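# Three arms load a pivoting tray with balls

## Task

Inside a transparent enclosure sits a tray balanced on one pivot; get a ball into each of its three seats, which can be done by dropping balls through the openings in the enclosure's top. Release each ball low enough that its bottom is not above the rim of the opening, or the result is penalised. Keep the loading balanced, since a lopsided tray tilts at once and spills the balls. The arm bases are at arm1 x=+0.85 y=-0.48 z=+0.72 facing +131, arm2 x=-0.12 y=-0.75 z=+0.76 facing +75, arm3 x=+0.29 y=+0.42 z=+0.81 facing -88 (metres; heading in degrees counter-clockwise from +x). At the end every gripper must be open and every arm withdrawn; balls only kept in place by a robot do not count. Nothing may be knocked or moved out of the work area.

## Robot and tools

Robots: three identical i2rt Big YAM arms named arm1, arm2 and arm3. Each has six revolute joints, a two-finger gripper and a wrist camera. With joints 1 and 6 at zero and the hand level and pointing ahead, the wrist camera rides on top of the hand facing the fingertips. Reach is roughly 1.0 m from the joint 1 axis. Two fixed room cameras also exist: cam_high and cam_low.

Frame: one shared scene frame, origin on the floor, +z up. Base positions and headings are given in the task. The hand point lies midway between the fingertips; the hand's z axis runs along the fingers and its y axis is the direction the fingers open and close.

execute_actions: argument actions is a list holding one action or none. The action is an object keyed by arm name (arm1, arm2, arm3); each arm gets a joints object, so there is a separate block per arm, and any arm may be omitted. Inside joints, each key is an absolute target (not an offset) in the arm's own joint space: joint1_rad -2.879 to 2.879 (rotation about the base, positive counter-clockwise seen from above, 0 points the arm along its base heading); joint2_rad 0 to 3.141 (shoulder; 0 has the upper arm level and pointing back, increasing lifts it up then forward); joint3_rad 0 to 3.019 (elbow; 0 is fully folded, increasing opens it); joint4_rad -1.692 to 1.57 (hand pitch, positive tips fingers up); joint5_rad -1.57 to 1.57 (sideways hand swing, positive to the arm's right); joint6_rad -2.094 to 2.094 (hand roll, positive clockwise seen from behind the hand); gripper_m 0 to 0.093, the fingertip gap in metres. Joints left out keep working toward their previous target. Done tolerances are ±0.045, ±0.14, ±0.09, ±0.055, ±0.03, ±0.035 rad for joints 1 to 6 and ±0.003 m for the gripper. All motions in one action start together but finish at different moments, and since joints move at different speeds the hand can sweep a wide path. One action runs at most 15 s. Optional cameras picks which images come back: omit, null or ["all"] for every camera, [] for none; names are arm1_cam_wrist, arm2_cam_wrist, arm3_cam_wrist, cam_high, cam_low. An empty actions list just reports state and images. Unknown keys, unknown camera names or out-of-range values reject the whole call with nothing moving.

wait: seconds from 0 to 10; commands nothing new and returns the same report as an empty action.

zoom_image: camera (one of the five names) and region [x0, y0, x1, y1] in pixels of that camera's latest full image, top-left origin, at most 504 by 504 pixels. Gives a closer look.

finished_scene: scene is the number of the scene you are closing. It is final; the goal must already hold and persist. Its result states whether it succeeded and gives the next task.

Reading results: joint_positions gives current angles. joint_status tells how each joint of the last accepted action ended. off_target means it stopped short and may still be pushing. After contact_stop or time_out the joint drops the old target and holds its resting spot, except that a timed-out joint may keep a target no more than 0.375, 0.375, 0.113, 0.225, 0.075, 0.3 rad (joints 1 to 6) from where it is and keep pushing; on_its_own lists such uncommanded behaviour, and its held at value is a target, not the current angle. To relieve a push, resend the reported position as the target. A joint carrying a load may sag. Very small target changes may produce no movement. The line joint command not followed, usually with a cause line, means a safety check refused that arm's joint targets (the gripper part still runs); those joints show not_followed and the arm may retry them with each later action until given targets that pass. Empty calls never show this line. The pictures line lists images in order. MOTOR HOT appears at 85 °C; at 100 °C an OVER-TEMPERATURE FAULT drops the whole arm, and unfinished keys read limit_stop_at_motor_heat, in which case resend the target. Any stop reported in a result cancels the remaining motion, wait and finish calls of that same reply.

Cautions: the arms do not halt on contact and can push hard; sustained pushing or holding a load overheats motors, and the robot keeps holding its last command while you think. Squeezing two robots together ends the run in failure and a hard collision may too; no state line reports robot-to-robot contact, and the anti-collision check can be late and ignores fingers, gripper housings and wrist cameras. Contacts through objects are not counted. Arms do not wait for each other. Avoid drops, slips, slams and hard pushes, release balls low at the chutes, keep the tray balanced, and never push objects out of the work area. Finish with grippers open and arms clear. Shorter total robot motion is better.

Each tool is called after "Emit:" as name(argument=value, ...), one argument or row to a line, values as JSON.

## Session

Emit:
execute_actions(
  actions=[],
)

Scene clock: 0.00 s.
arm1.joint_positions: joint1_rad=-0.171 joint2_rad=+0.617 joint3_rad=+1.668 joint4_rad=-1.475 joint5_rad=-0.301 joint6_rad=-0.271 gripper_m=+0.095
arm1.joint_status: not commanded
arm1.hand: x=+0.7307 y=-0.3662 z=+1.3600 quat_wxyz=(-0.220, +0.802, -0.232, -0.504) (m; scene frame)
arm2.joint_positions: joint1_rad=-0.255 joint2_rad=+0.327 joint3_rad=+1.640 joint4_rad=-1.331 joint5_rad=+0.279 joint6_rad=+0.672 gripper_m=+0.094
arm2.joint_status: not commanded
arm2.hand: x=-0.0627 y=-0.7450 z=+1.4425 quat_wxyz=(-0.523, +0.036, -0.717, -0.459) (m; scene frame)
arm3.joint_positions: joint1_rad=-0.370 joint2_rad=+0.490 joint3_rad=+1.498 joint4_rad=-1.331 joint5_rad=-0.229 joint6_rad=-0.622 gripper_m=+0.094
arm3.joint_status: not commanded
arm3.hand: x=+0.2718 y=+0.2661 z=+1.4242 quat_wxyz=(-0.262, -0.434, -0.684, +0.525) (m; scene frame)
pictures: arm1_cam_wrist, arm2_cam_wrist, arm3_cam_wrist, cam_high, cam_low
Images, in order (width x height): arm1_cam_wrist 616x616, arm2_cam_wrist 616x616, arm3_cam_wrist 616x616, cam_high 504x504, cam_low 504x504.

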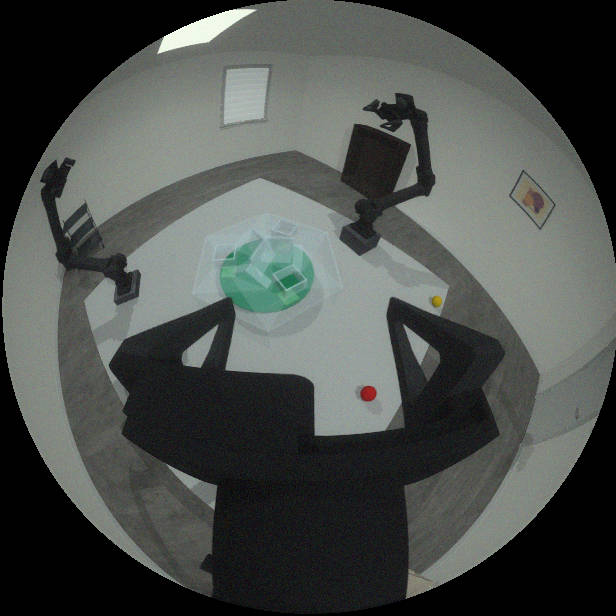

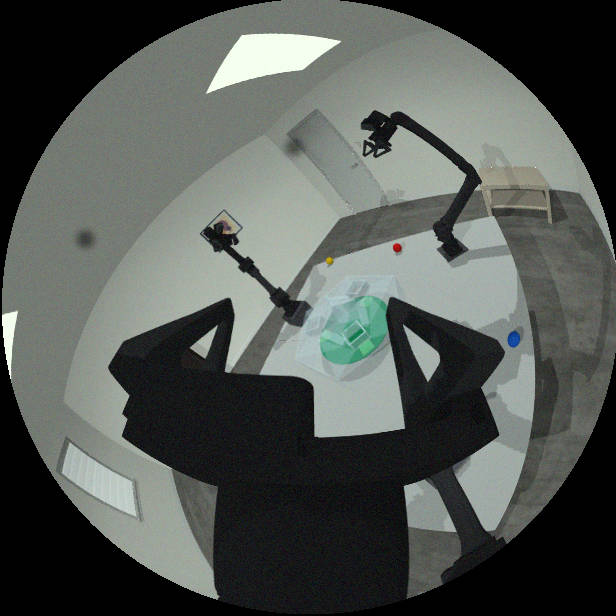

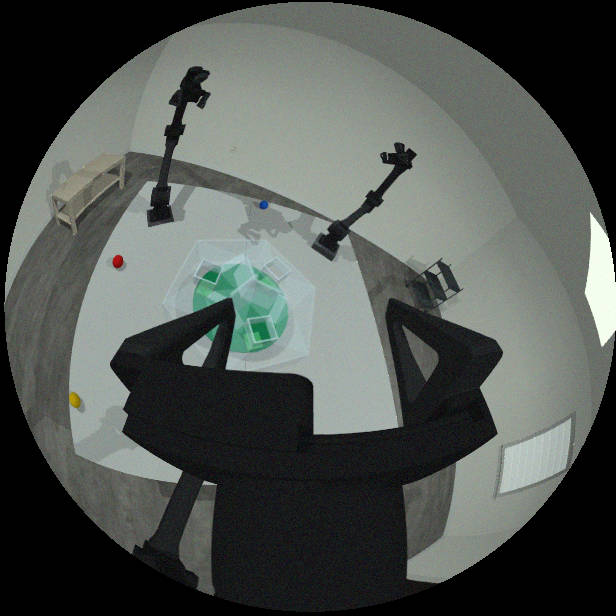

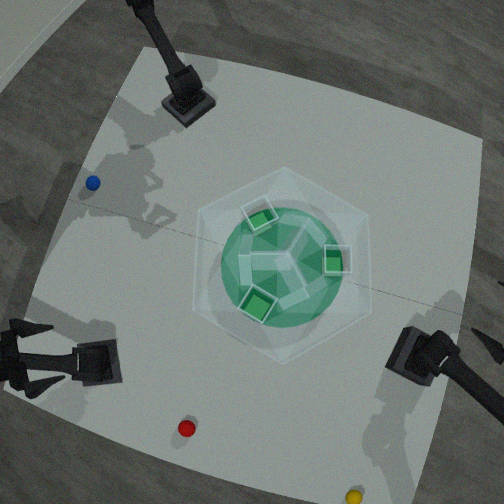

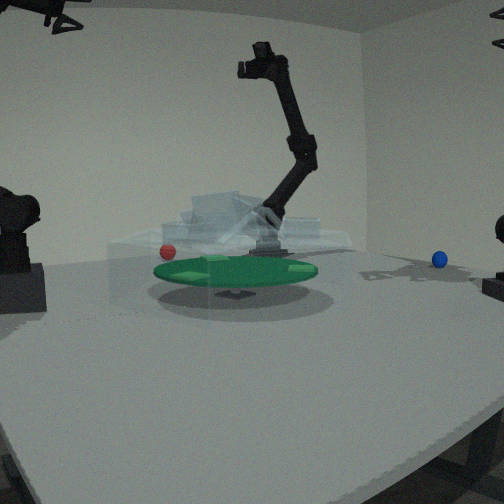

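Emit:
zoom_image(
  camera="cam_high",
  region=[180, 160, 390, 370],
)

Emit:
zoom_image(
  camera="cam_high",
  region=[60, 60, 228, 228],
)

Emit:
zoom_image(
  camera="cam_high",
  region=[60, 320, 228, 488],
)

Emit:
zoom_image(
  camera="cam_high",
  region=[310, 310, 504, 504],
)

Region (180, 160, 390, 370) of cam_high's 504x504 image, scaled by 2.400, with more detail than that image has.

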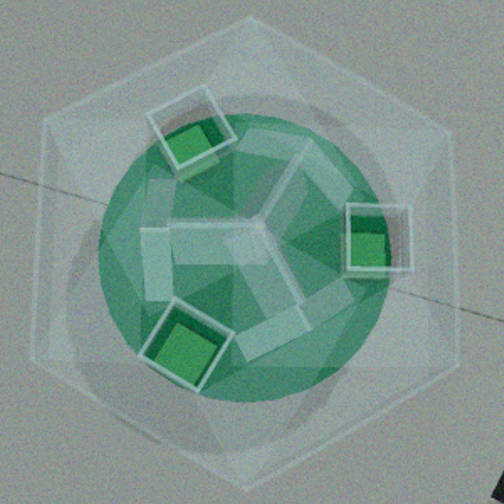

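Region (60, 60, 228, 228) of cam_high's 504x504 image, scaled by 3.000, with more detail than that image has.

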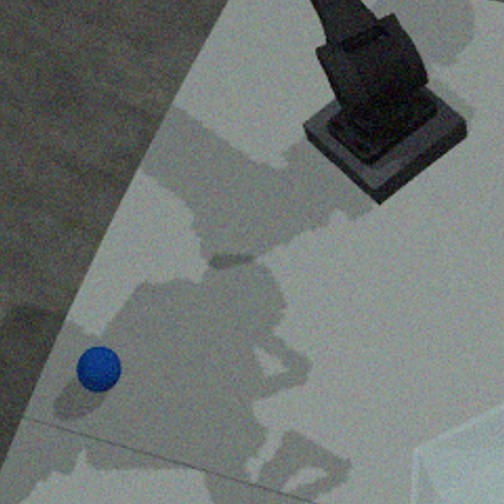

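Region (60, 320, 228, 488) of cam_high's 504x504 image, scaled by 3.000, with more detail than that image has.

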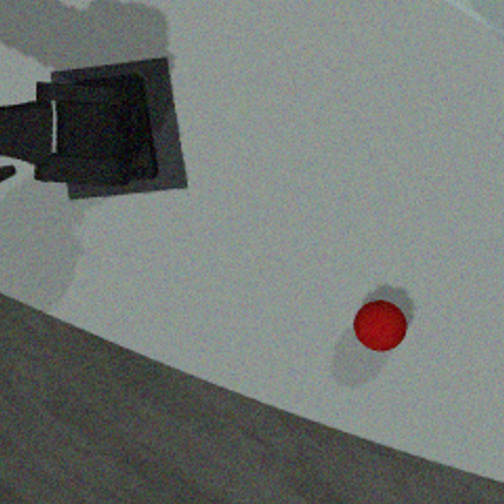

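Region (310, 310, 504, 504) of cam_high's 504x504 image, scaled by 2.598, with more detail than that image has.

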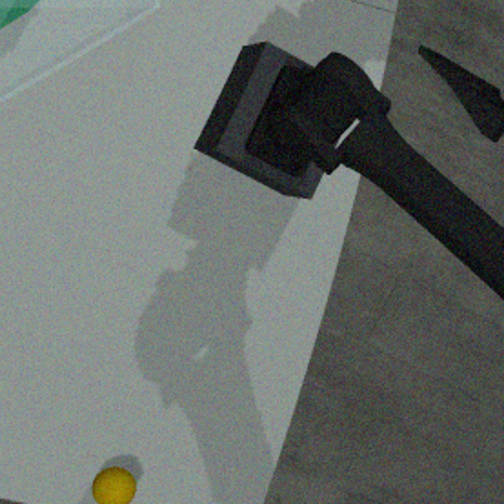

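Emit:
zoom_image(
  camera="cam_high",
  region=[130, 30, 504, 170],
)

Emit:
zoom_image(
  camera="cam_high",
  region=[0, 364, 374, 504],
)

Emit:
zoom_image(
  camera="cam_high",
  region=[380, 130, 504, 504],
)

Emit:
zoom_image(
  camera="cam_high",
  region=[0, 30, 160, 404],
)

Region (130, 30, 504, 170) of cam_high's 504x504 image, scaled by 1.348, with more detail than that image has; it fills the top 189 rows of this view, and the rest is white.

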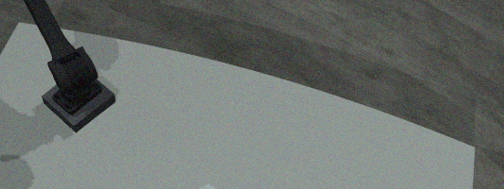

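Region (0, 364, 374, 504) of cam_high's 504x504 image, scaled by 1.348, with more detail than that image has; it fills the top 189 rows of this view, and the rest is white.

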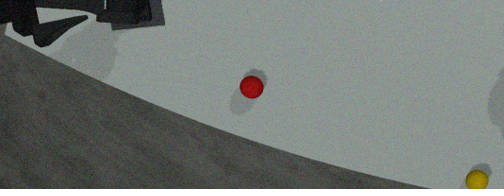

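Region (380, 130, 504, 504) of cam_high's 504x504 image, scaled by 1.348, with more detail than that image has; it fills the left 167 columns of this view, and the rest is white.

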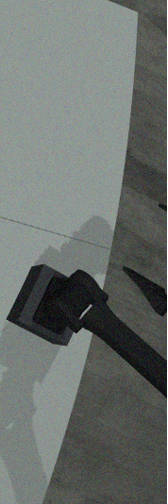

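Region (0, 30, 160, 404) of cam_high's 504x504 image, scaled by 1.348, with more detail than that image has; it fills the left 216 columns of this view, and the rest is white.

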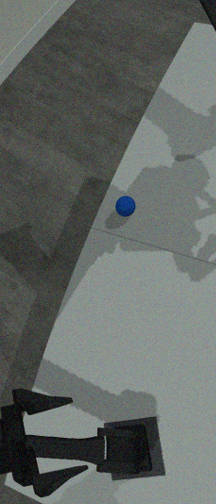

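Emit:
execute_actions(
  actions=[],
)

Scene clock: 72.10 s.
arm1.joint_positions: joint1_rad=-0.171 joint2_rad=+0.617 joint3_rad=+1.668 joint4_rad=-1.475 joint5_rad=-0.301 joint6_rad=-0.271 gripper_m=+0.095
arm1.joint_status: not commanded
arm1.hand: x=+0.7307 y=-0.3662 z=+1.3600 quat_wxyz=(-0.220, +0.802, -0.232, -0.504) (m; scene frame)
arm2.joint_positions: joint1_rad=-0.255 joint2_rad=+0.327 joint3_rad=+1.640 joint4_rad=-1.331 joint5_rad=+0.279 joint6_rad=+0.672 gripper_m=+0.094
arm2.joint_status: not commanded
arm2.hand: x=-0.0627 y=-0.7450 z=+1.4425 quat_wxyz=(-0.523, +0.036, -0.717, -0.459) (m; scene frame)
arm3.joint_positions: joint1_rad=-0.370 joint2_rad=+0.490 joint3_rad=+1.498 joint4_rad=-1.331 joint5_rad=-0.229 joint6_rad=-0.622 gripper_m=+0.094
arm3.joint_status: not commanded
arm3.hand: x=+0.2718 y=+0.2661 z=+1.4242 quat_wxyz=(-0.262, -0.434, -0.684, +0.525) (m; scene frame)
pictures: arm1_cam_wrist, arm2_cam_wrist, arm3_cam_wrist, cam_high, cam_low
Images, in order (width x height): arm1_cam_wrist 616x616, arm2_cam_wrist 616x616, arm3_cam_wrist 616x616, cam_high 504x504, cam_low 504x504.

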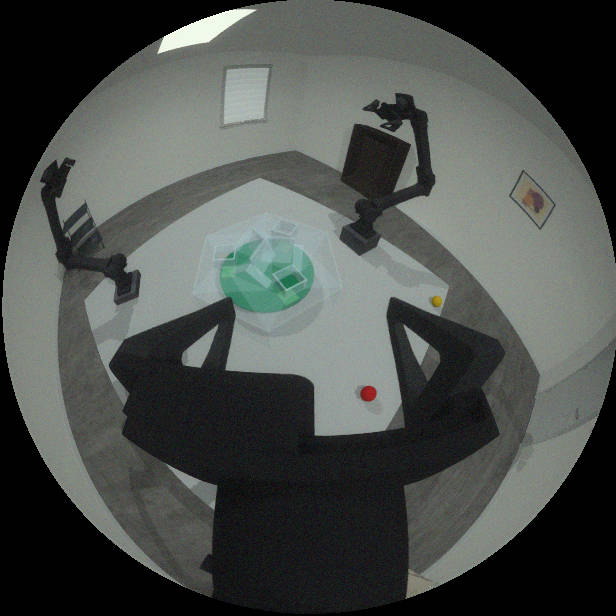

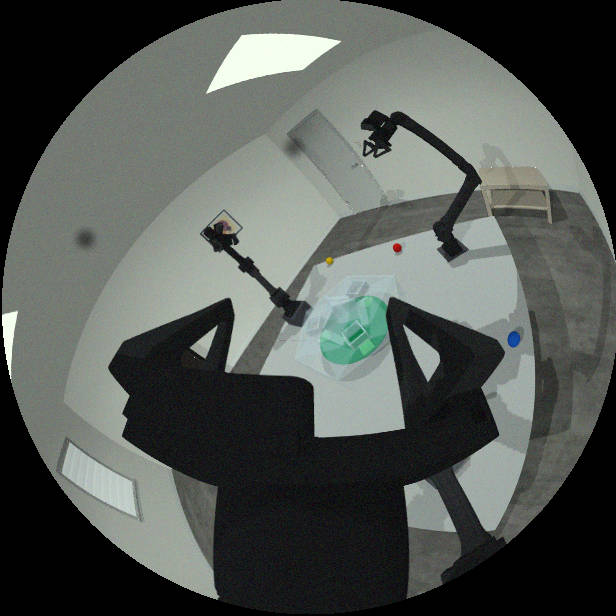

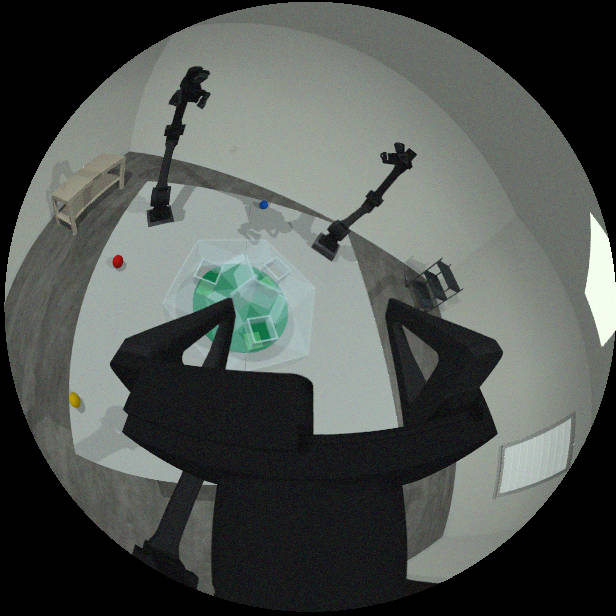

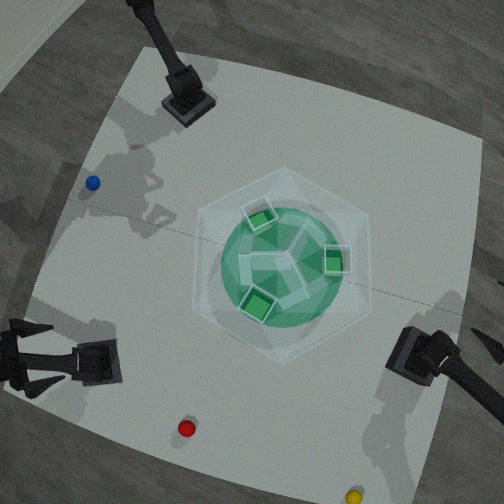

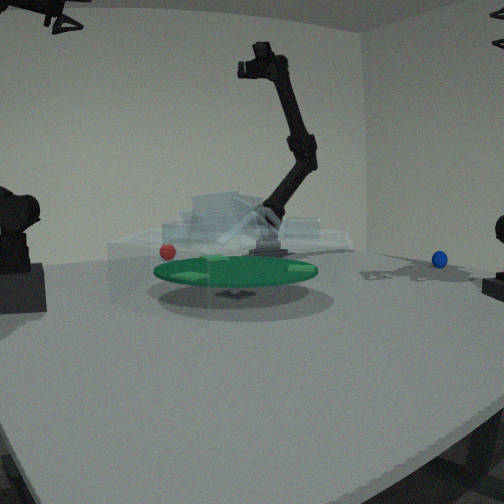

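Emit:
execute_actions(
  actions=[
    {"arm1":{"joints":{"joint1_rad":-0.83,"joint2_rad":1.37,"joint3_rad":1.021,"joint4_rad":-1.21,"joint5_rad":0,"joint6_rad":0,"gripper_m":0.093}},"arm2":{"joints":{"joint1_rad":-1.55,"joint2_rad":1.68,"joint3_rad":1.276,"joint4_rad":-1.15,"joint5_rad":0,"joint6_rad":0,"gripper_m":0.093}},"arm3":{"joints":{"joint1_rad":1.635,"joint2_rad":1.88,"joint3_rad":1.398,"joint4_rad":-1.07,"joint5_rad":0,"joint6_rad":0,"gripper_m":0.093}}},
  ],
)

Scene clock: 170.90 s.
arm1.joint_positions: joint1_rad=-0.837 joint2_rad=+1.384 joint3_rad=+1.010 joint4_rad=-1.207 joint5_rad=+0.000 joint6_rad=-0.009 gripper_m=+0.093
arm1.joint_status: all done
arm1.hand: x=+0.8995 y=-0.1110 z=+0.8491 quat_wxyz=(+0.008, +0.667, -0.745, +0.005) (m; scene frame)
arm2.joint_positions: joint1_rad=-1.560 joint2_rad=+1.674 joint3_rad=+1.274 joint4_rad=-1.152 joint5_rad=+0.000 joint6_rad=+0.014 gripper_m=+0.093
arm2.joint_status: all done
arm2.hand: x=+0.3461 y=-0.8676 z=+0.8621 quat_wxyz=(-0.003, -0.135, -0.991, +0.005) (m; scene frame)
arm3.joint_positions: joint1_rad=+1.637 joint2_rad=+1.886 joint3_rad=+1.403 joint4_rad=-1.066 joint5_rad=+0.000 joint6_rad=-0.013 gripper_m=+0.093
arm3.joint_status: all done
arm3.hand: x=+0.8344 y=+0.4742 z=+0.8583 quat_wxyz=(-0.013, +0.053, -0.999, -0.001) (m; scene frame)
pictures: arm1_cam_wrist, arm2_cam_wrist, arm3_cam_wrist, cam_high, cam_low
Images, in order (width x height): arm1_cam_wrist 616x616, arm2_cam_wrist 616x616, arm3_cam_wrist 616x616, cam_high 504x504, cam_low 504x504.

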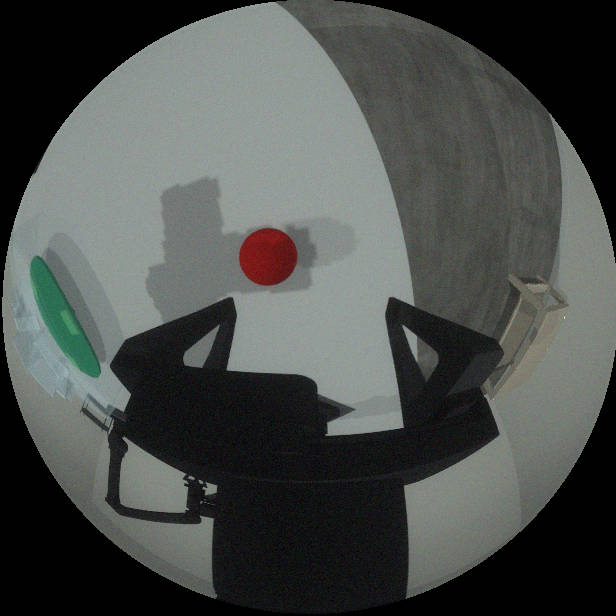

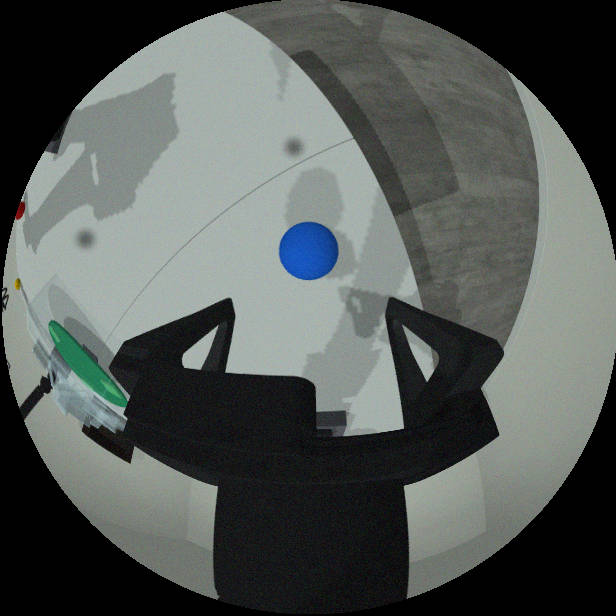

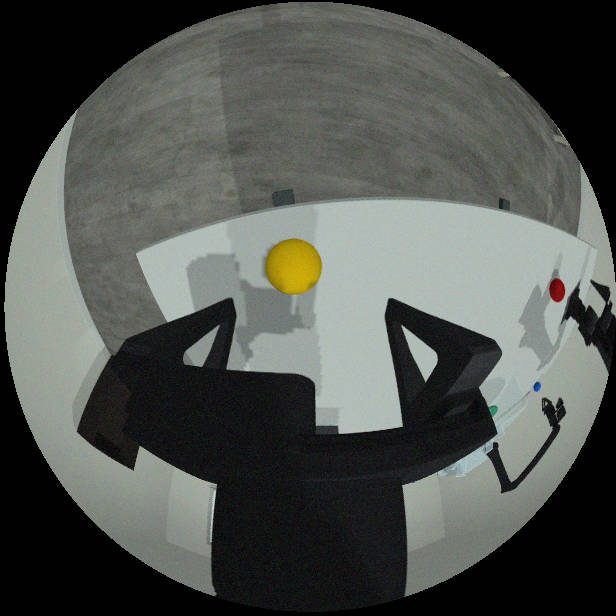

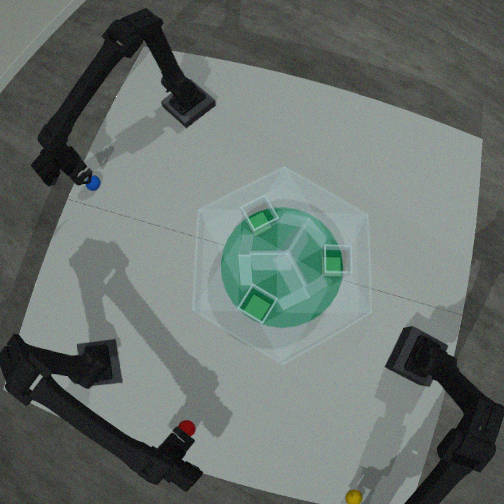

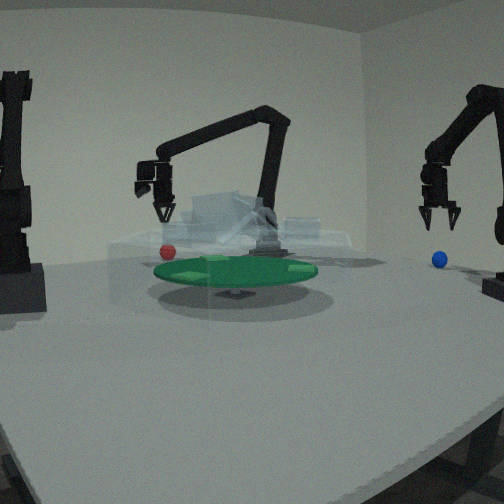

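Emit:
zoom_image(
  camera="arm1_cam_wrist",
  region=[200, 200, 420, 340],
)

Emit:
zoom_image(
  camera="arm2_cam_wrist",
  region=[200, 200, 420, 340],
)

Emit:
zoom_image(
  camera="arm3_cam_wrist",
  region=[200, 200, 420, 340],
)

Region (200, 200, 420, 340) of arm1_cam_wrist's 616x616 image, scaled by 2.291, with more detail than that image has; it fills the top 321 rows of this view, and the rest is white.

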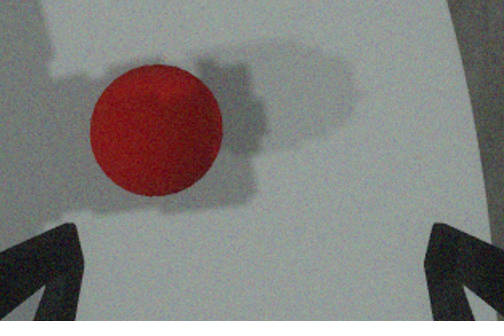

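Region (200, 200, 420, 340) of arm2_cam_wrist's 616x616 image, scaled by 2.291, with more detail than that image has; it fills the top 321 rows of this view, and the rest is white.

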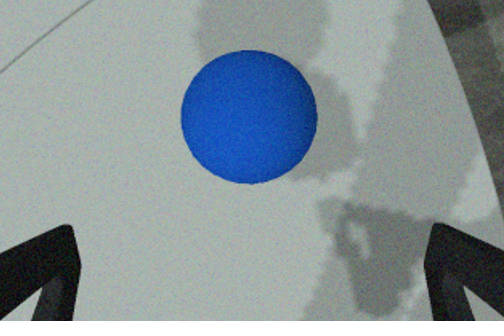

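Region (200, 200, 420, 340) of arm3_cam_wrist's 616x616 image, scaled by 2.291, with more detail than that image has; it fills the top 321 rows of this view, and the rest is white.

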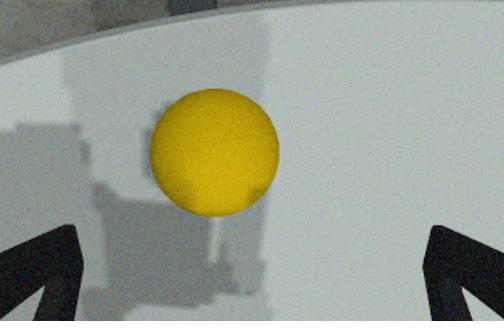

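Emit:
execute_actions(
  actions=[
    {"arm1":{"joints":{"joint1_rad":-0.718,"joint2_rad":1.507,"joint3_rad":0.832,"joint4_rad":-0.885}},"arm2":{"joints":{"joint2_rad":1.812,"joint3_rad":1.162,"joint4_rad":-0.914}},"arm3":{"joints":{"joint1_rad":1.679,"joint2_rad":2.012,"joint3_rad":1.278,"joint4_rad":-0.83}}},
  ],
)

Scene clock: 224.07 s.
arm1.joint_positions: joint1_rad=-0.711 joint2_rad=+1.522 joint3_rad=+0.823 joint4_rad=-0.898 joint5_rad=+0.000 joint6_rad=-0.008 gripper_m=+0.093
arm1.joint_status: all done
arm1.hand: x=+0.8523 y=-0.1229 z=+0.7400 quat_wxyz=(+0.013, +0.712, -0.702, +0.010) (m; scene frame)
arm2.joint_positions: joint1_rad=-1.560 joint2_rad=+1.827 joint3_rad=+1.154 joint4_rad=-0.925 joint5_rad=+0.000 joint6_rad=+0.014 gripper_m=+0.093
arm2.joint_status: all done
arm2.hand: x=+0.3361 y=-0.8661 z=+0.7527 quat_wxyz=(+0.019, -0.135, -0.991, +0.003) (m; scene frame)
arm3.joint_positions: joint1_rad=+1.671 joint2_rad=+2.017 joint3_rad=+1.271 joint4_rad=-0.840 joint5_rad=+0.000 joint6_rad=-0.013 gripper_m=+0.093
arm3.joint_status: all done
arm3.hand: x=+0.8088 y=+0.4896 z=+0.7497 quat_wxyz=(+0.006, +0.070, -0.998, +0.000) (m; scene frame)
pictures: arm1_cam_wrist, arm2_cam_wrist, arm3_cam_wrist, cam_high, cam_low
Images, in order (width x height): arm1_cam_wrist 616x616, arm2_cam_wrist 616x616, arm3_cam_wrist 616x616, cam_high 504x504, cam_low 504x504.

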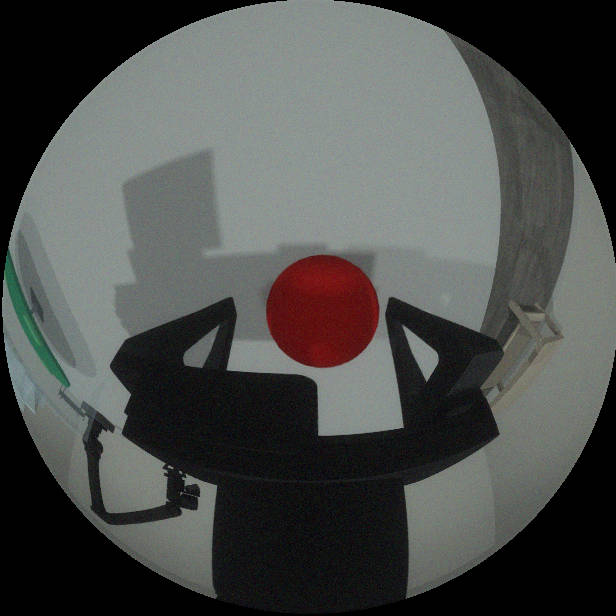

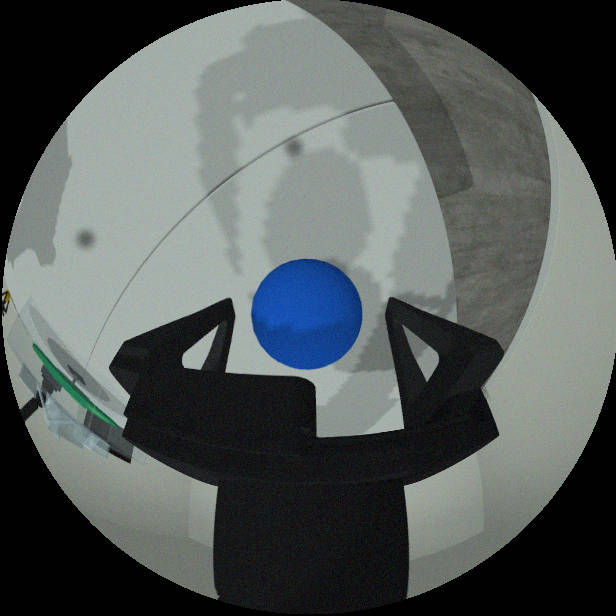

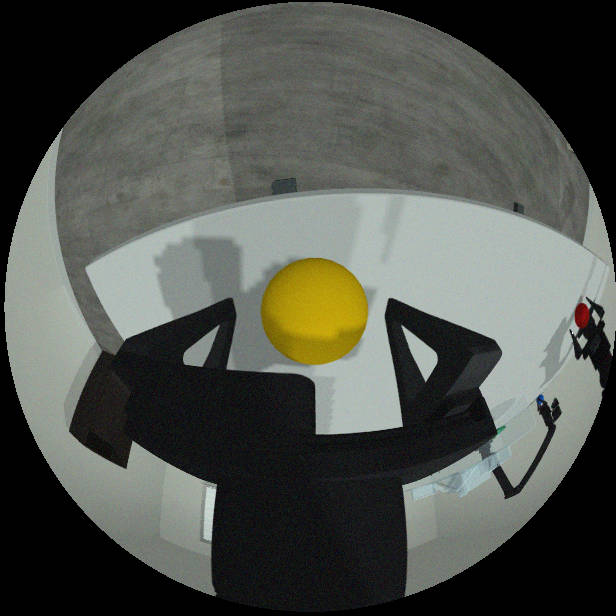

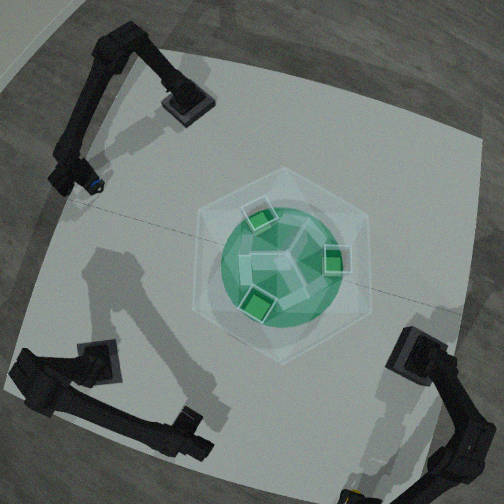

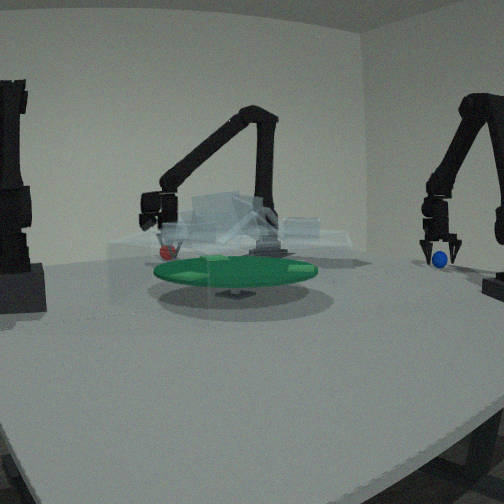

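Emit:
execute_actions(
  actions=[
    {"arm1":{"joints":{"joint4_rad":-0.853,"gripper_m":0.045}},"arm2":{"joints":{"joint4_rad":-0.889,"gripper_m":0.045}},"arm3":{"joints":{"joint4_rad":-0.809,"gripper_m":0.045}}},
  ],
  cameras=["arm1_cam_wrist","arm2_cam_wrist","arm3_cam_wrist"],
)

Scene clock: 241.03 s.
arm1.joint_positions: joint1_rad=-0.711 joint2_rad=+1.522 joint3_rad=+0.823 joint4_rad=-0.867 joint5_rad=+0.000 joint6_rad=-0.008 gripper_m=+0.056
arm1.joint_status: gripper_m off_target (ended at +0.056, target +0.045); the others done
arm1.hand: x=+0.8524 y=-0.1153 z=+0.7399 quat_wxyz=(+0.002, +0.712, -0.702, -0.001) (m; scene frame)
arm2.joint_positions: joint1_rad=-1.560 joint2_rad=+1.827 joint3_rad=+1.154 joint4_rad=-0.899 joint5_rad=+0.000 joint6_rad=+0.013 gripper_m=+0.055
arm2.joint_status: gripper_m off_target (ended at +0.055, target +0.045); the others done
arm2.hand: x=+0.3421 y=-0.8677 z=+0.7526 quat_wxyz=(+0.007, -0.134, -0.991, +0.004) (m; scene frame)
arm3.joint_positions: joint1_rad=+1.671 joint2_rad=+2.017 joint3_rad=+1.271 joint4_rad=-0.819 joint5_rad=+0.000 joint6_rad=-0.012 gripper_m=+0.055
arm3.joint_status: gripper_m off_target (ended at +0.055, target +0.045); the others done
arm3.hand: x=+0.8141 y=+0.4903 z=+0.7497 quat_wxyz=(-0.005, +0.069, -0.998, -0.001) (m; scene frame)
pictures: arm1_cam_wrist, arm2_cam_wrist, arm3_cam_wrist
Images, in order (width x height): arm1_cam_wrist 616x616, arm2_cam_wrist 616x616, arm3_cam_wrist 616x616.

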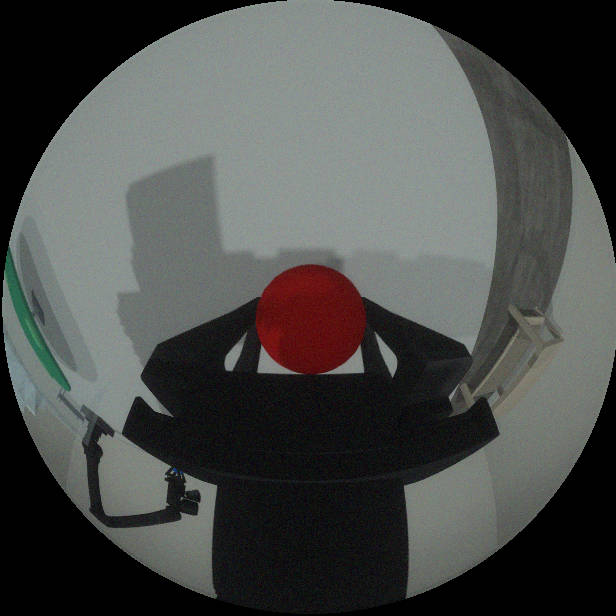

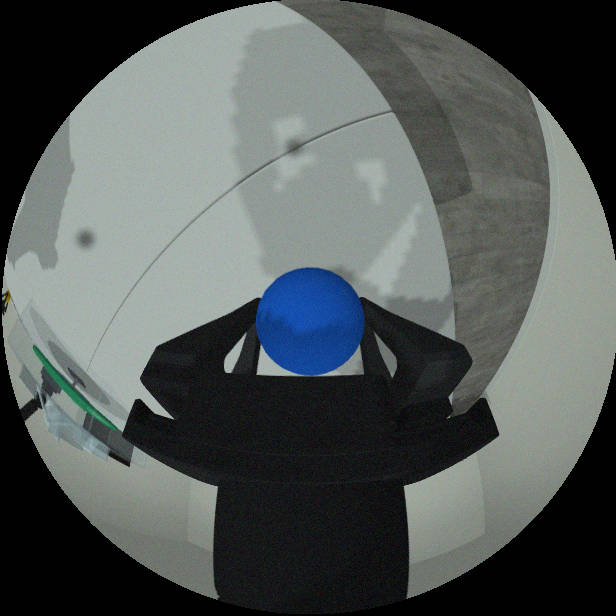

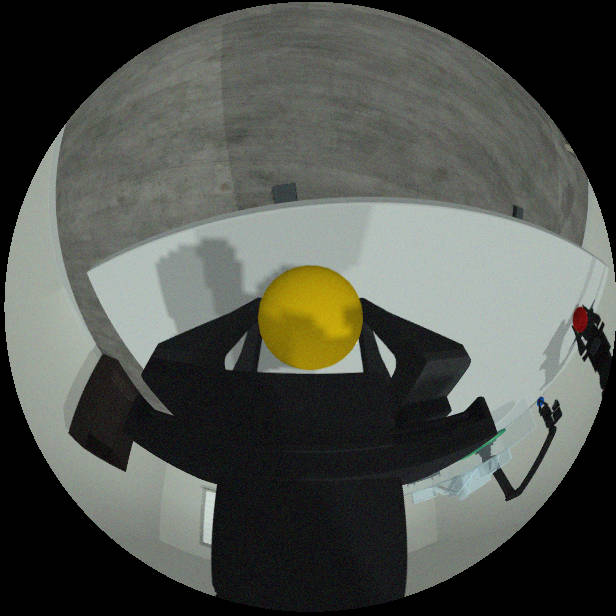

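Emit:
execute_actions(
  actions=[
    {"arm1":{"joints":{"joint1_rad":0.145,"joint2_rad":1.34,"joint3_rad":1.92,"joint4_rad":-1.58}},"arm2":{"joints":{"joint1_rad":-0.27,"joint2_rad":1.52,"joint3_rad":1.83,"joint4_rad":-1.50}},"arm3":{"joints":{"joint1_rad":-0.33,"joint2_rad":1.395,"joint3_rad":1.295,"joint4_rad":-1.45,"joint6_rad":-0.82}}},
  ],
)

Scene clock: 333.93 s.
arm1.joint_positions: joint1_rad=+0.149 joint2_rad=+1.345 joint3_rad=+1.865 joint4_rad=-1.573 joint5_rad=-0.002 joint6_rad=-0.007 gripper_m=+0.056
arm1.joint_status: all done
arm1.hand: x=+0.5085 y=-0.1815 z=+1.2123 quat_wxyz=(-0.085, +0.908, -0.331, -0.241) (m; scene frame)
arm2.joint_positions: joint1_rad=-0.266 joint2_rad=+1.514 joint3_rad=+1.787 joint4_rad=-1.493 joint5_rad=-0.002 joint6_rad=+0.012 gripper_m=+0.055
arm2.joint_status: all done
arm2.hand: x=+0.1459 y=-0.2942 z=+1.1396 quat_wxyz=(-0.143, +0.483, -0.859, -0.088) (m; scene frame)
arm3.joint_positions: joint1_rad=-0.326 joint2_rad=+1.405 joint3_rad=+1.273 joint4_rad=-1.440 joint5_rad=+0.000 joint6_rad=-0.806 gripper_m=+0.055
arm3.joint_status: all done
arm3.hand: x=+0.1685 y=+0.0372 z=+1.0272 quat_wxyz=(-0.001, -0.508, -0.862, -0.003) (m; scene frame)
pictures: arm1_cam_wrist, arm2_cam_wrist, arm3_cam_wrist, cam_high, cam_low
Images, in order (width x height): arm1_cam_wrist 616x616, arm2_cam_wrist 616x616, arm3_cam_wrist 616x616, cam_high 504x504, cam_low 504x504.

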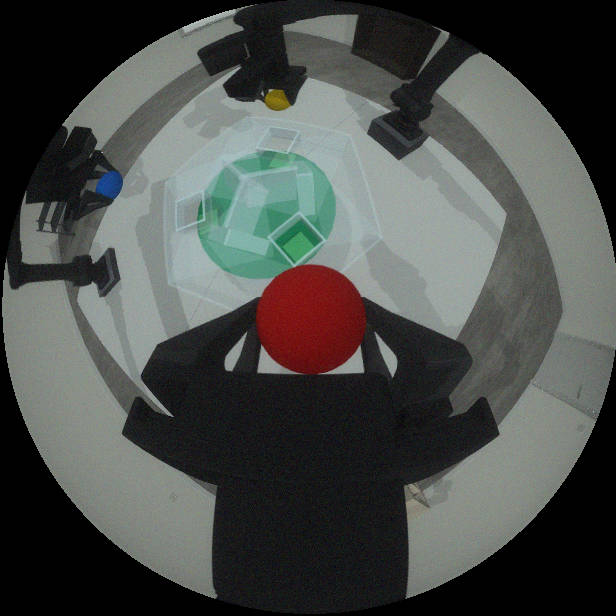

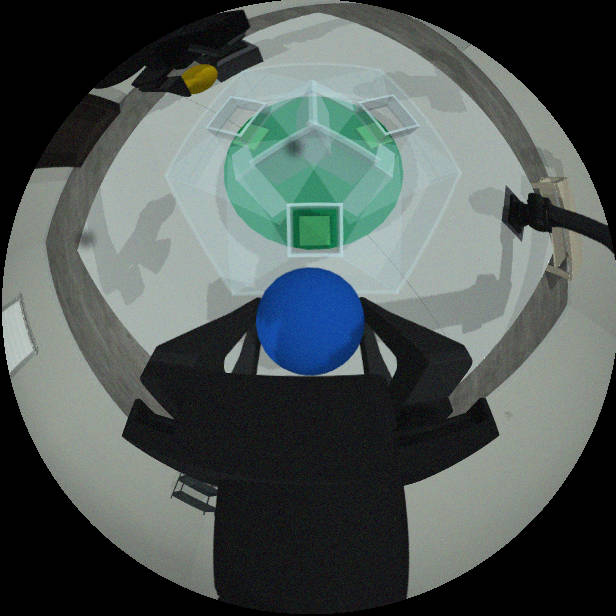

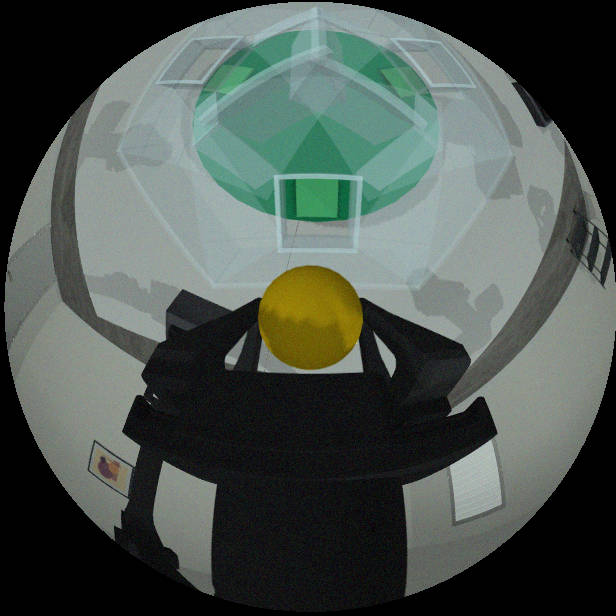

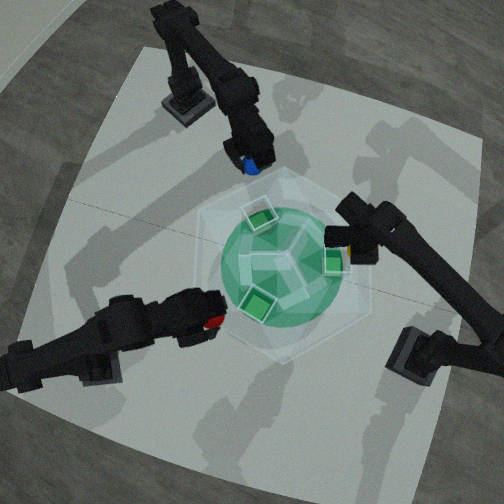

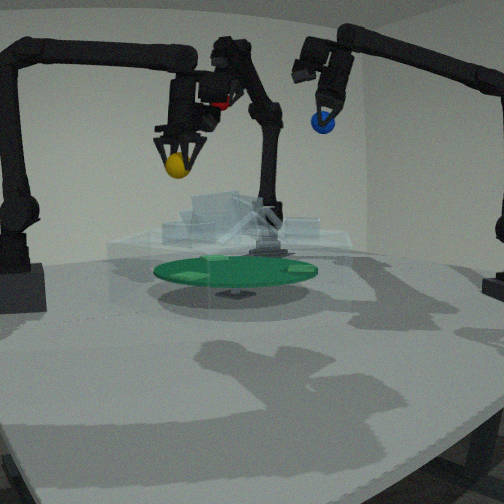

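Emit:
zoom_image(
  camera="arm1_cam_wrist",
  region=[240, 190, 380, 290],
)

Emit:
zoom_image(
  camera="arm2_cam_wrist",
  region=[240, 190, 380, 290],
)

Emit:
zoom_image(
  camera="arm3_cam_wrist",
  region=[240, 160, 400, 280],
)

Region (240, 190, 380, 290) of arm1_cam_wrist's 616x616 image, scaled by 3.600, with more detail than that image has; it fills the top 360 rows of this view, and the rest is white.

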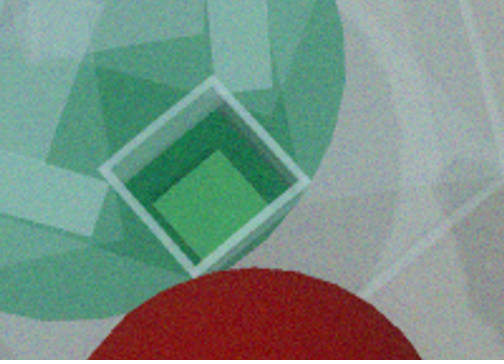

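Region (240, 190, 380, 290) of arm2_cam_wrist's 616x616 image, scaled by 3.600, with more detail than that image has; it fills the top 360 rows of this view, and the rest is white.

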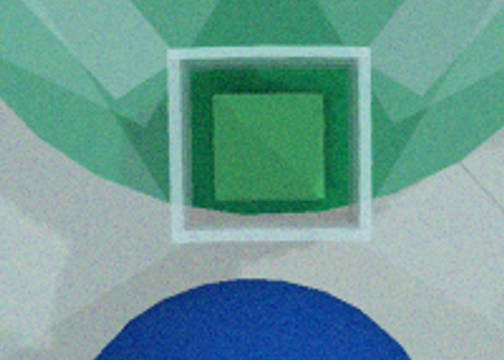

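Region (240, 160, 400, 280) of arm3_cam_wrist's 616x616 image, scaled by 3.150, with more detail than that image has; it fills the top 378 rows of this view, and the rest is white.

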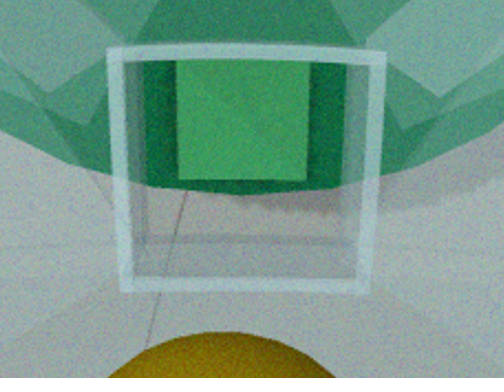

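Emit:
execute_actions(
  actions=[
    {"arm1":{"joints":{"joint1_rad":0.200,"joint2_rad":1.788,"joint3_rad":1.785,"joint4_rad":-1.54,"joint6_rad":-0.70}},"arm2":{"joints":{"joint1_rad":-0.286,"joint2_rad":1.848,"joint3_rad":1.805,"joint4_rad":-1.495,"joint6_rad":-0.03}},"arm3":{"joints":{"joint1_rad":-0.282,"joint2_rad":1.537,"joint3_rad":1.195,"joint4_rad":-1.207,"joint6_rad":-0.76}}},
  ],
)

Scene clock: 455.60 s.
arm1.joint_positions: joint1_rad=+0.198 joint2_rad=+1.806 joint3_rad=+1.761 joint4_rad=-1.543 joint5_rad=-0.001 joint6_rad=-0.690 gripper_m=+0.056
arm1.joint_status: all done
arm1.hand: x=+0.4163 y=-0.1413 z=+0.9413 quat_wxyz=(+0.009, +1.000, +0.017, +0.004) (m; scene frame)
arm2.joint_positions: joint1_rad=-0.275 joint2_rad=+1.882 joint3_rad=+1.781 joint4_rad=-1.493 joint5_rad=-0.002 joint6_rad=-0.016 gripper_m=+0.055
arm2.joint_status: all done
arm2.hand: x=+0.1763 y=-0.2499 z=+0.9406 quat_wxyz=(+0.018, +0.499, -0.866, +0.004) (m; scene frame)
arm3.joint_positions: joint1_rad=-0.292 joint2_rad=+1.549 joint3_rad=+1.185 joint4_rad=-1.217 joint5_rad=+0.000 joint6_rad=-0.773 gripper_m=+0.055
arm3.joint_status: all done
arm3.hand: x=+0.1741 y=+0.0032 z=+0.9369 quat_wxyz=(+0.000, -0.507, -0.862, -0.007) (m; scene frame)
pictures: arm1_cam_wrist, arm2_cam_wrist, arm3_cam_wrist, cam_high, cam_low
Images, in order (width x height): arm1_cam_wrist 616x616, arm2_cam_wrist 616x616, arm3_cam_wrist 616x616, cam_high 504x504, cam_low 504x504.

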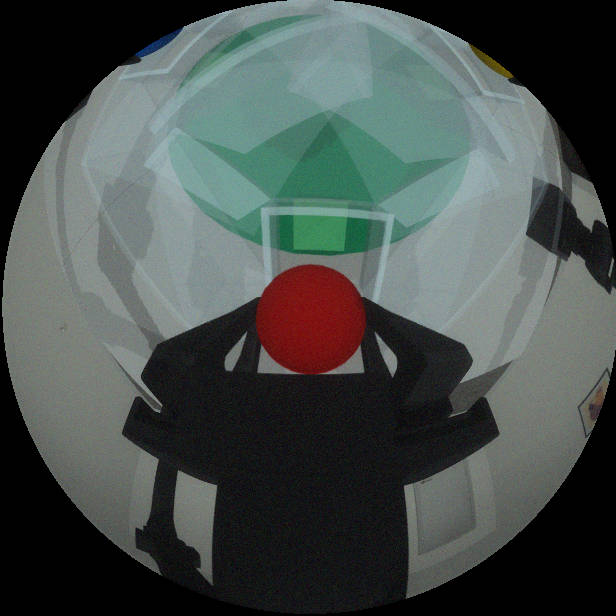

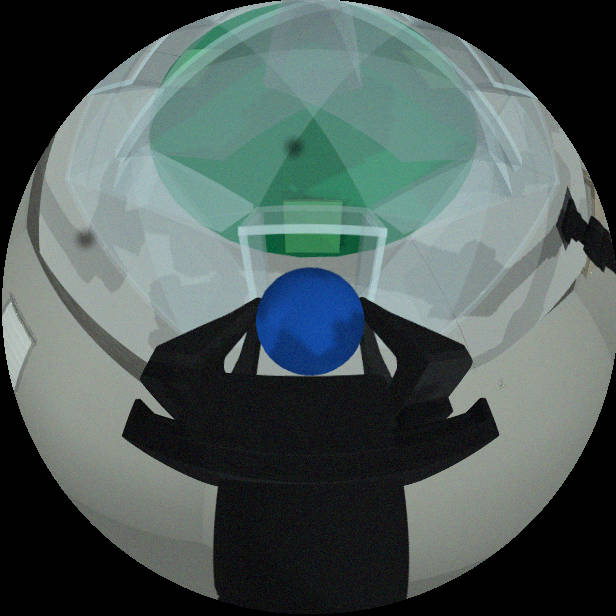

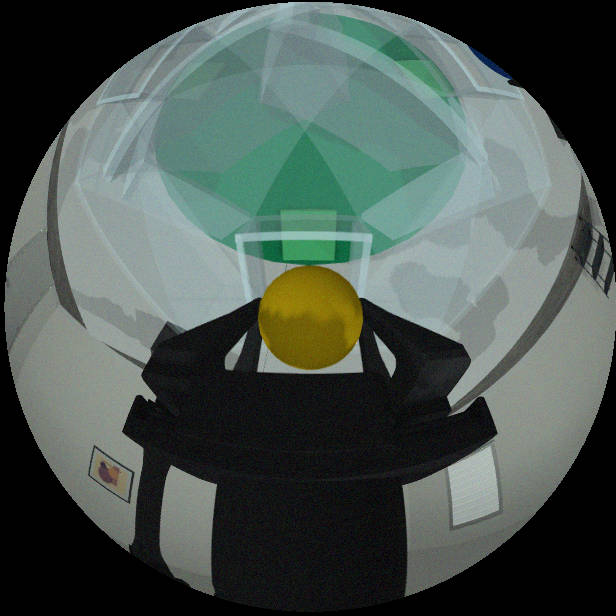

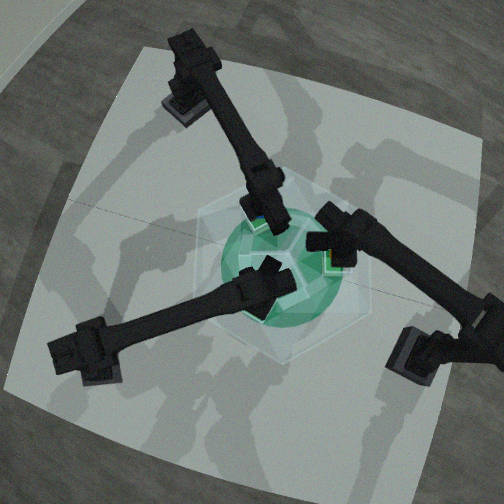

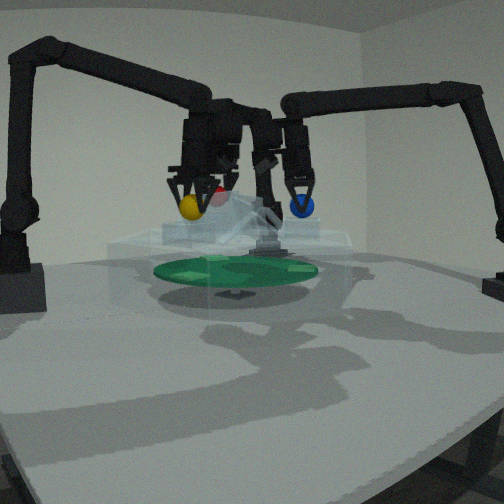

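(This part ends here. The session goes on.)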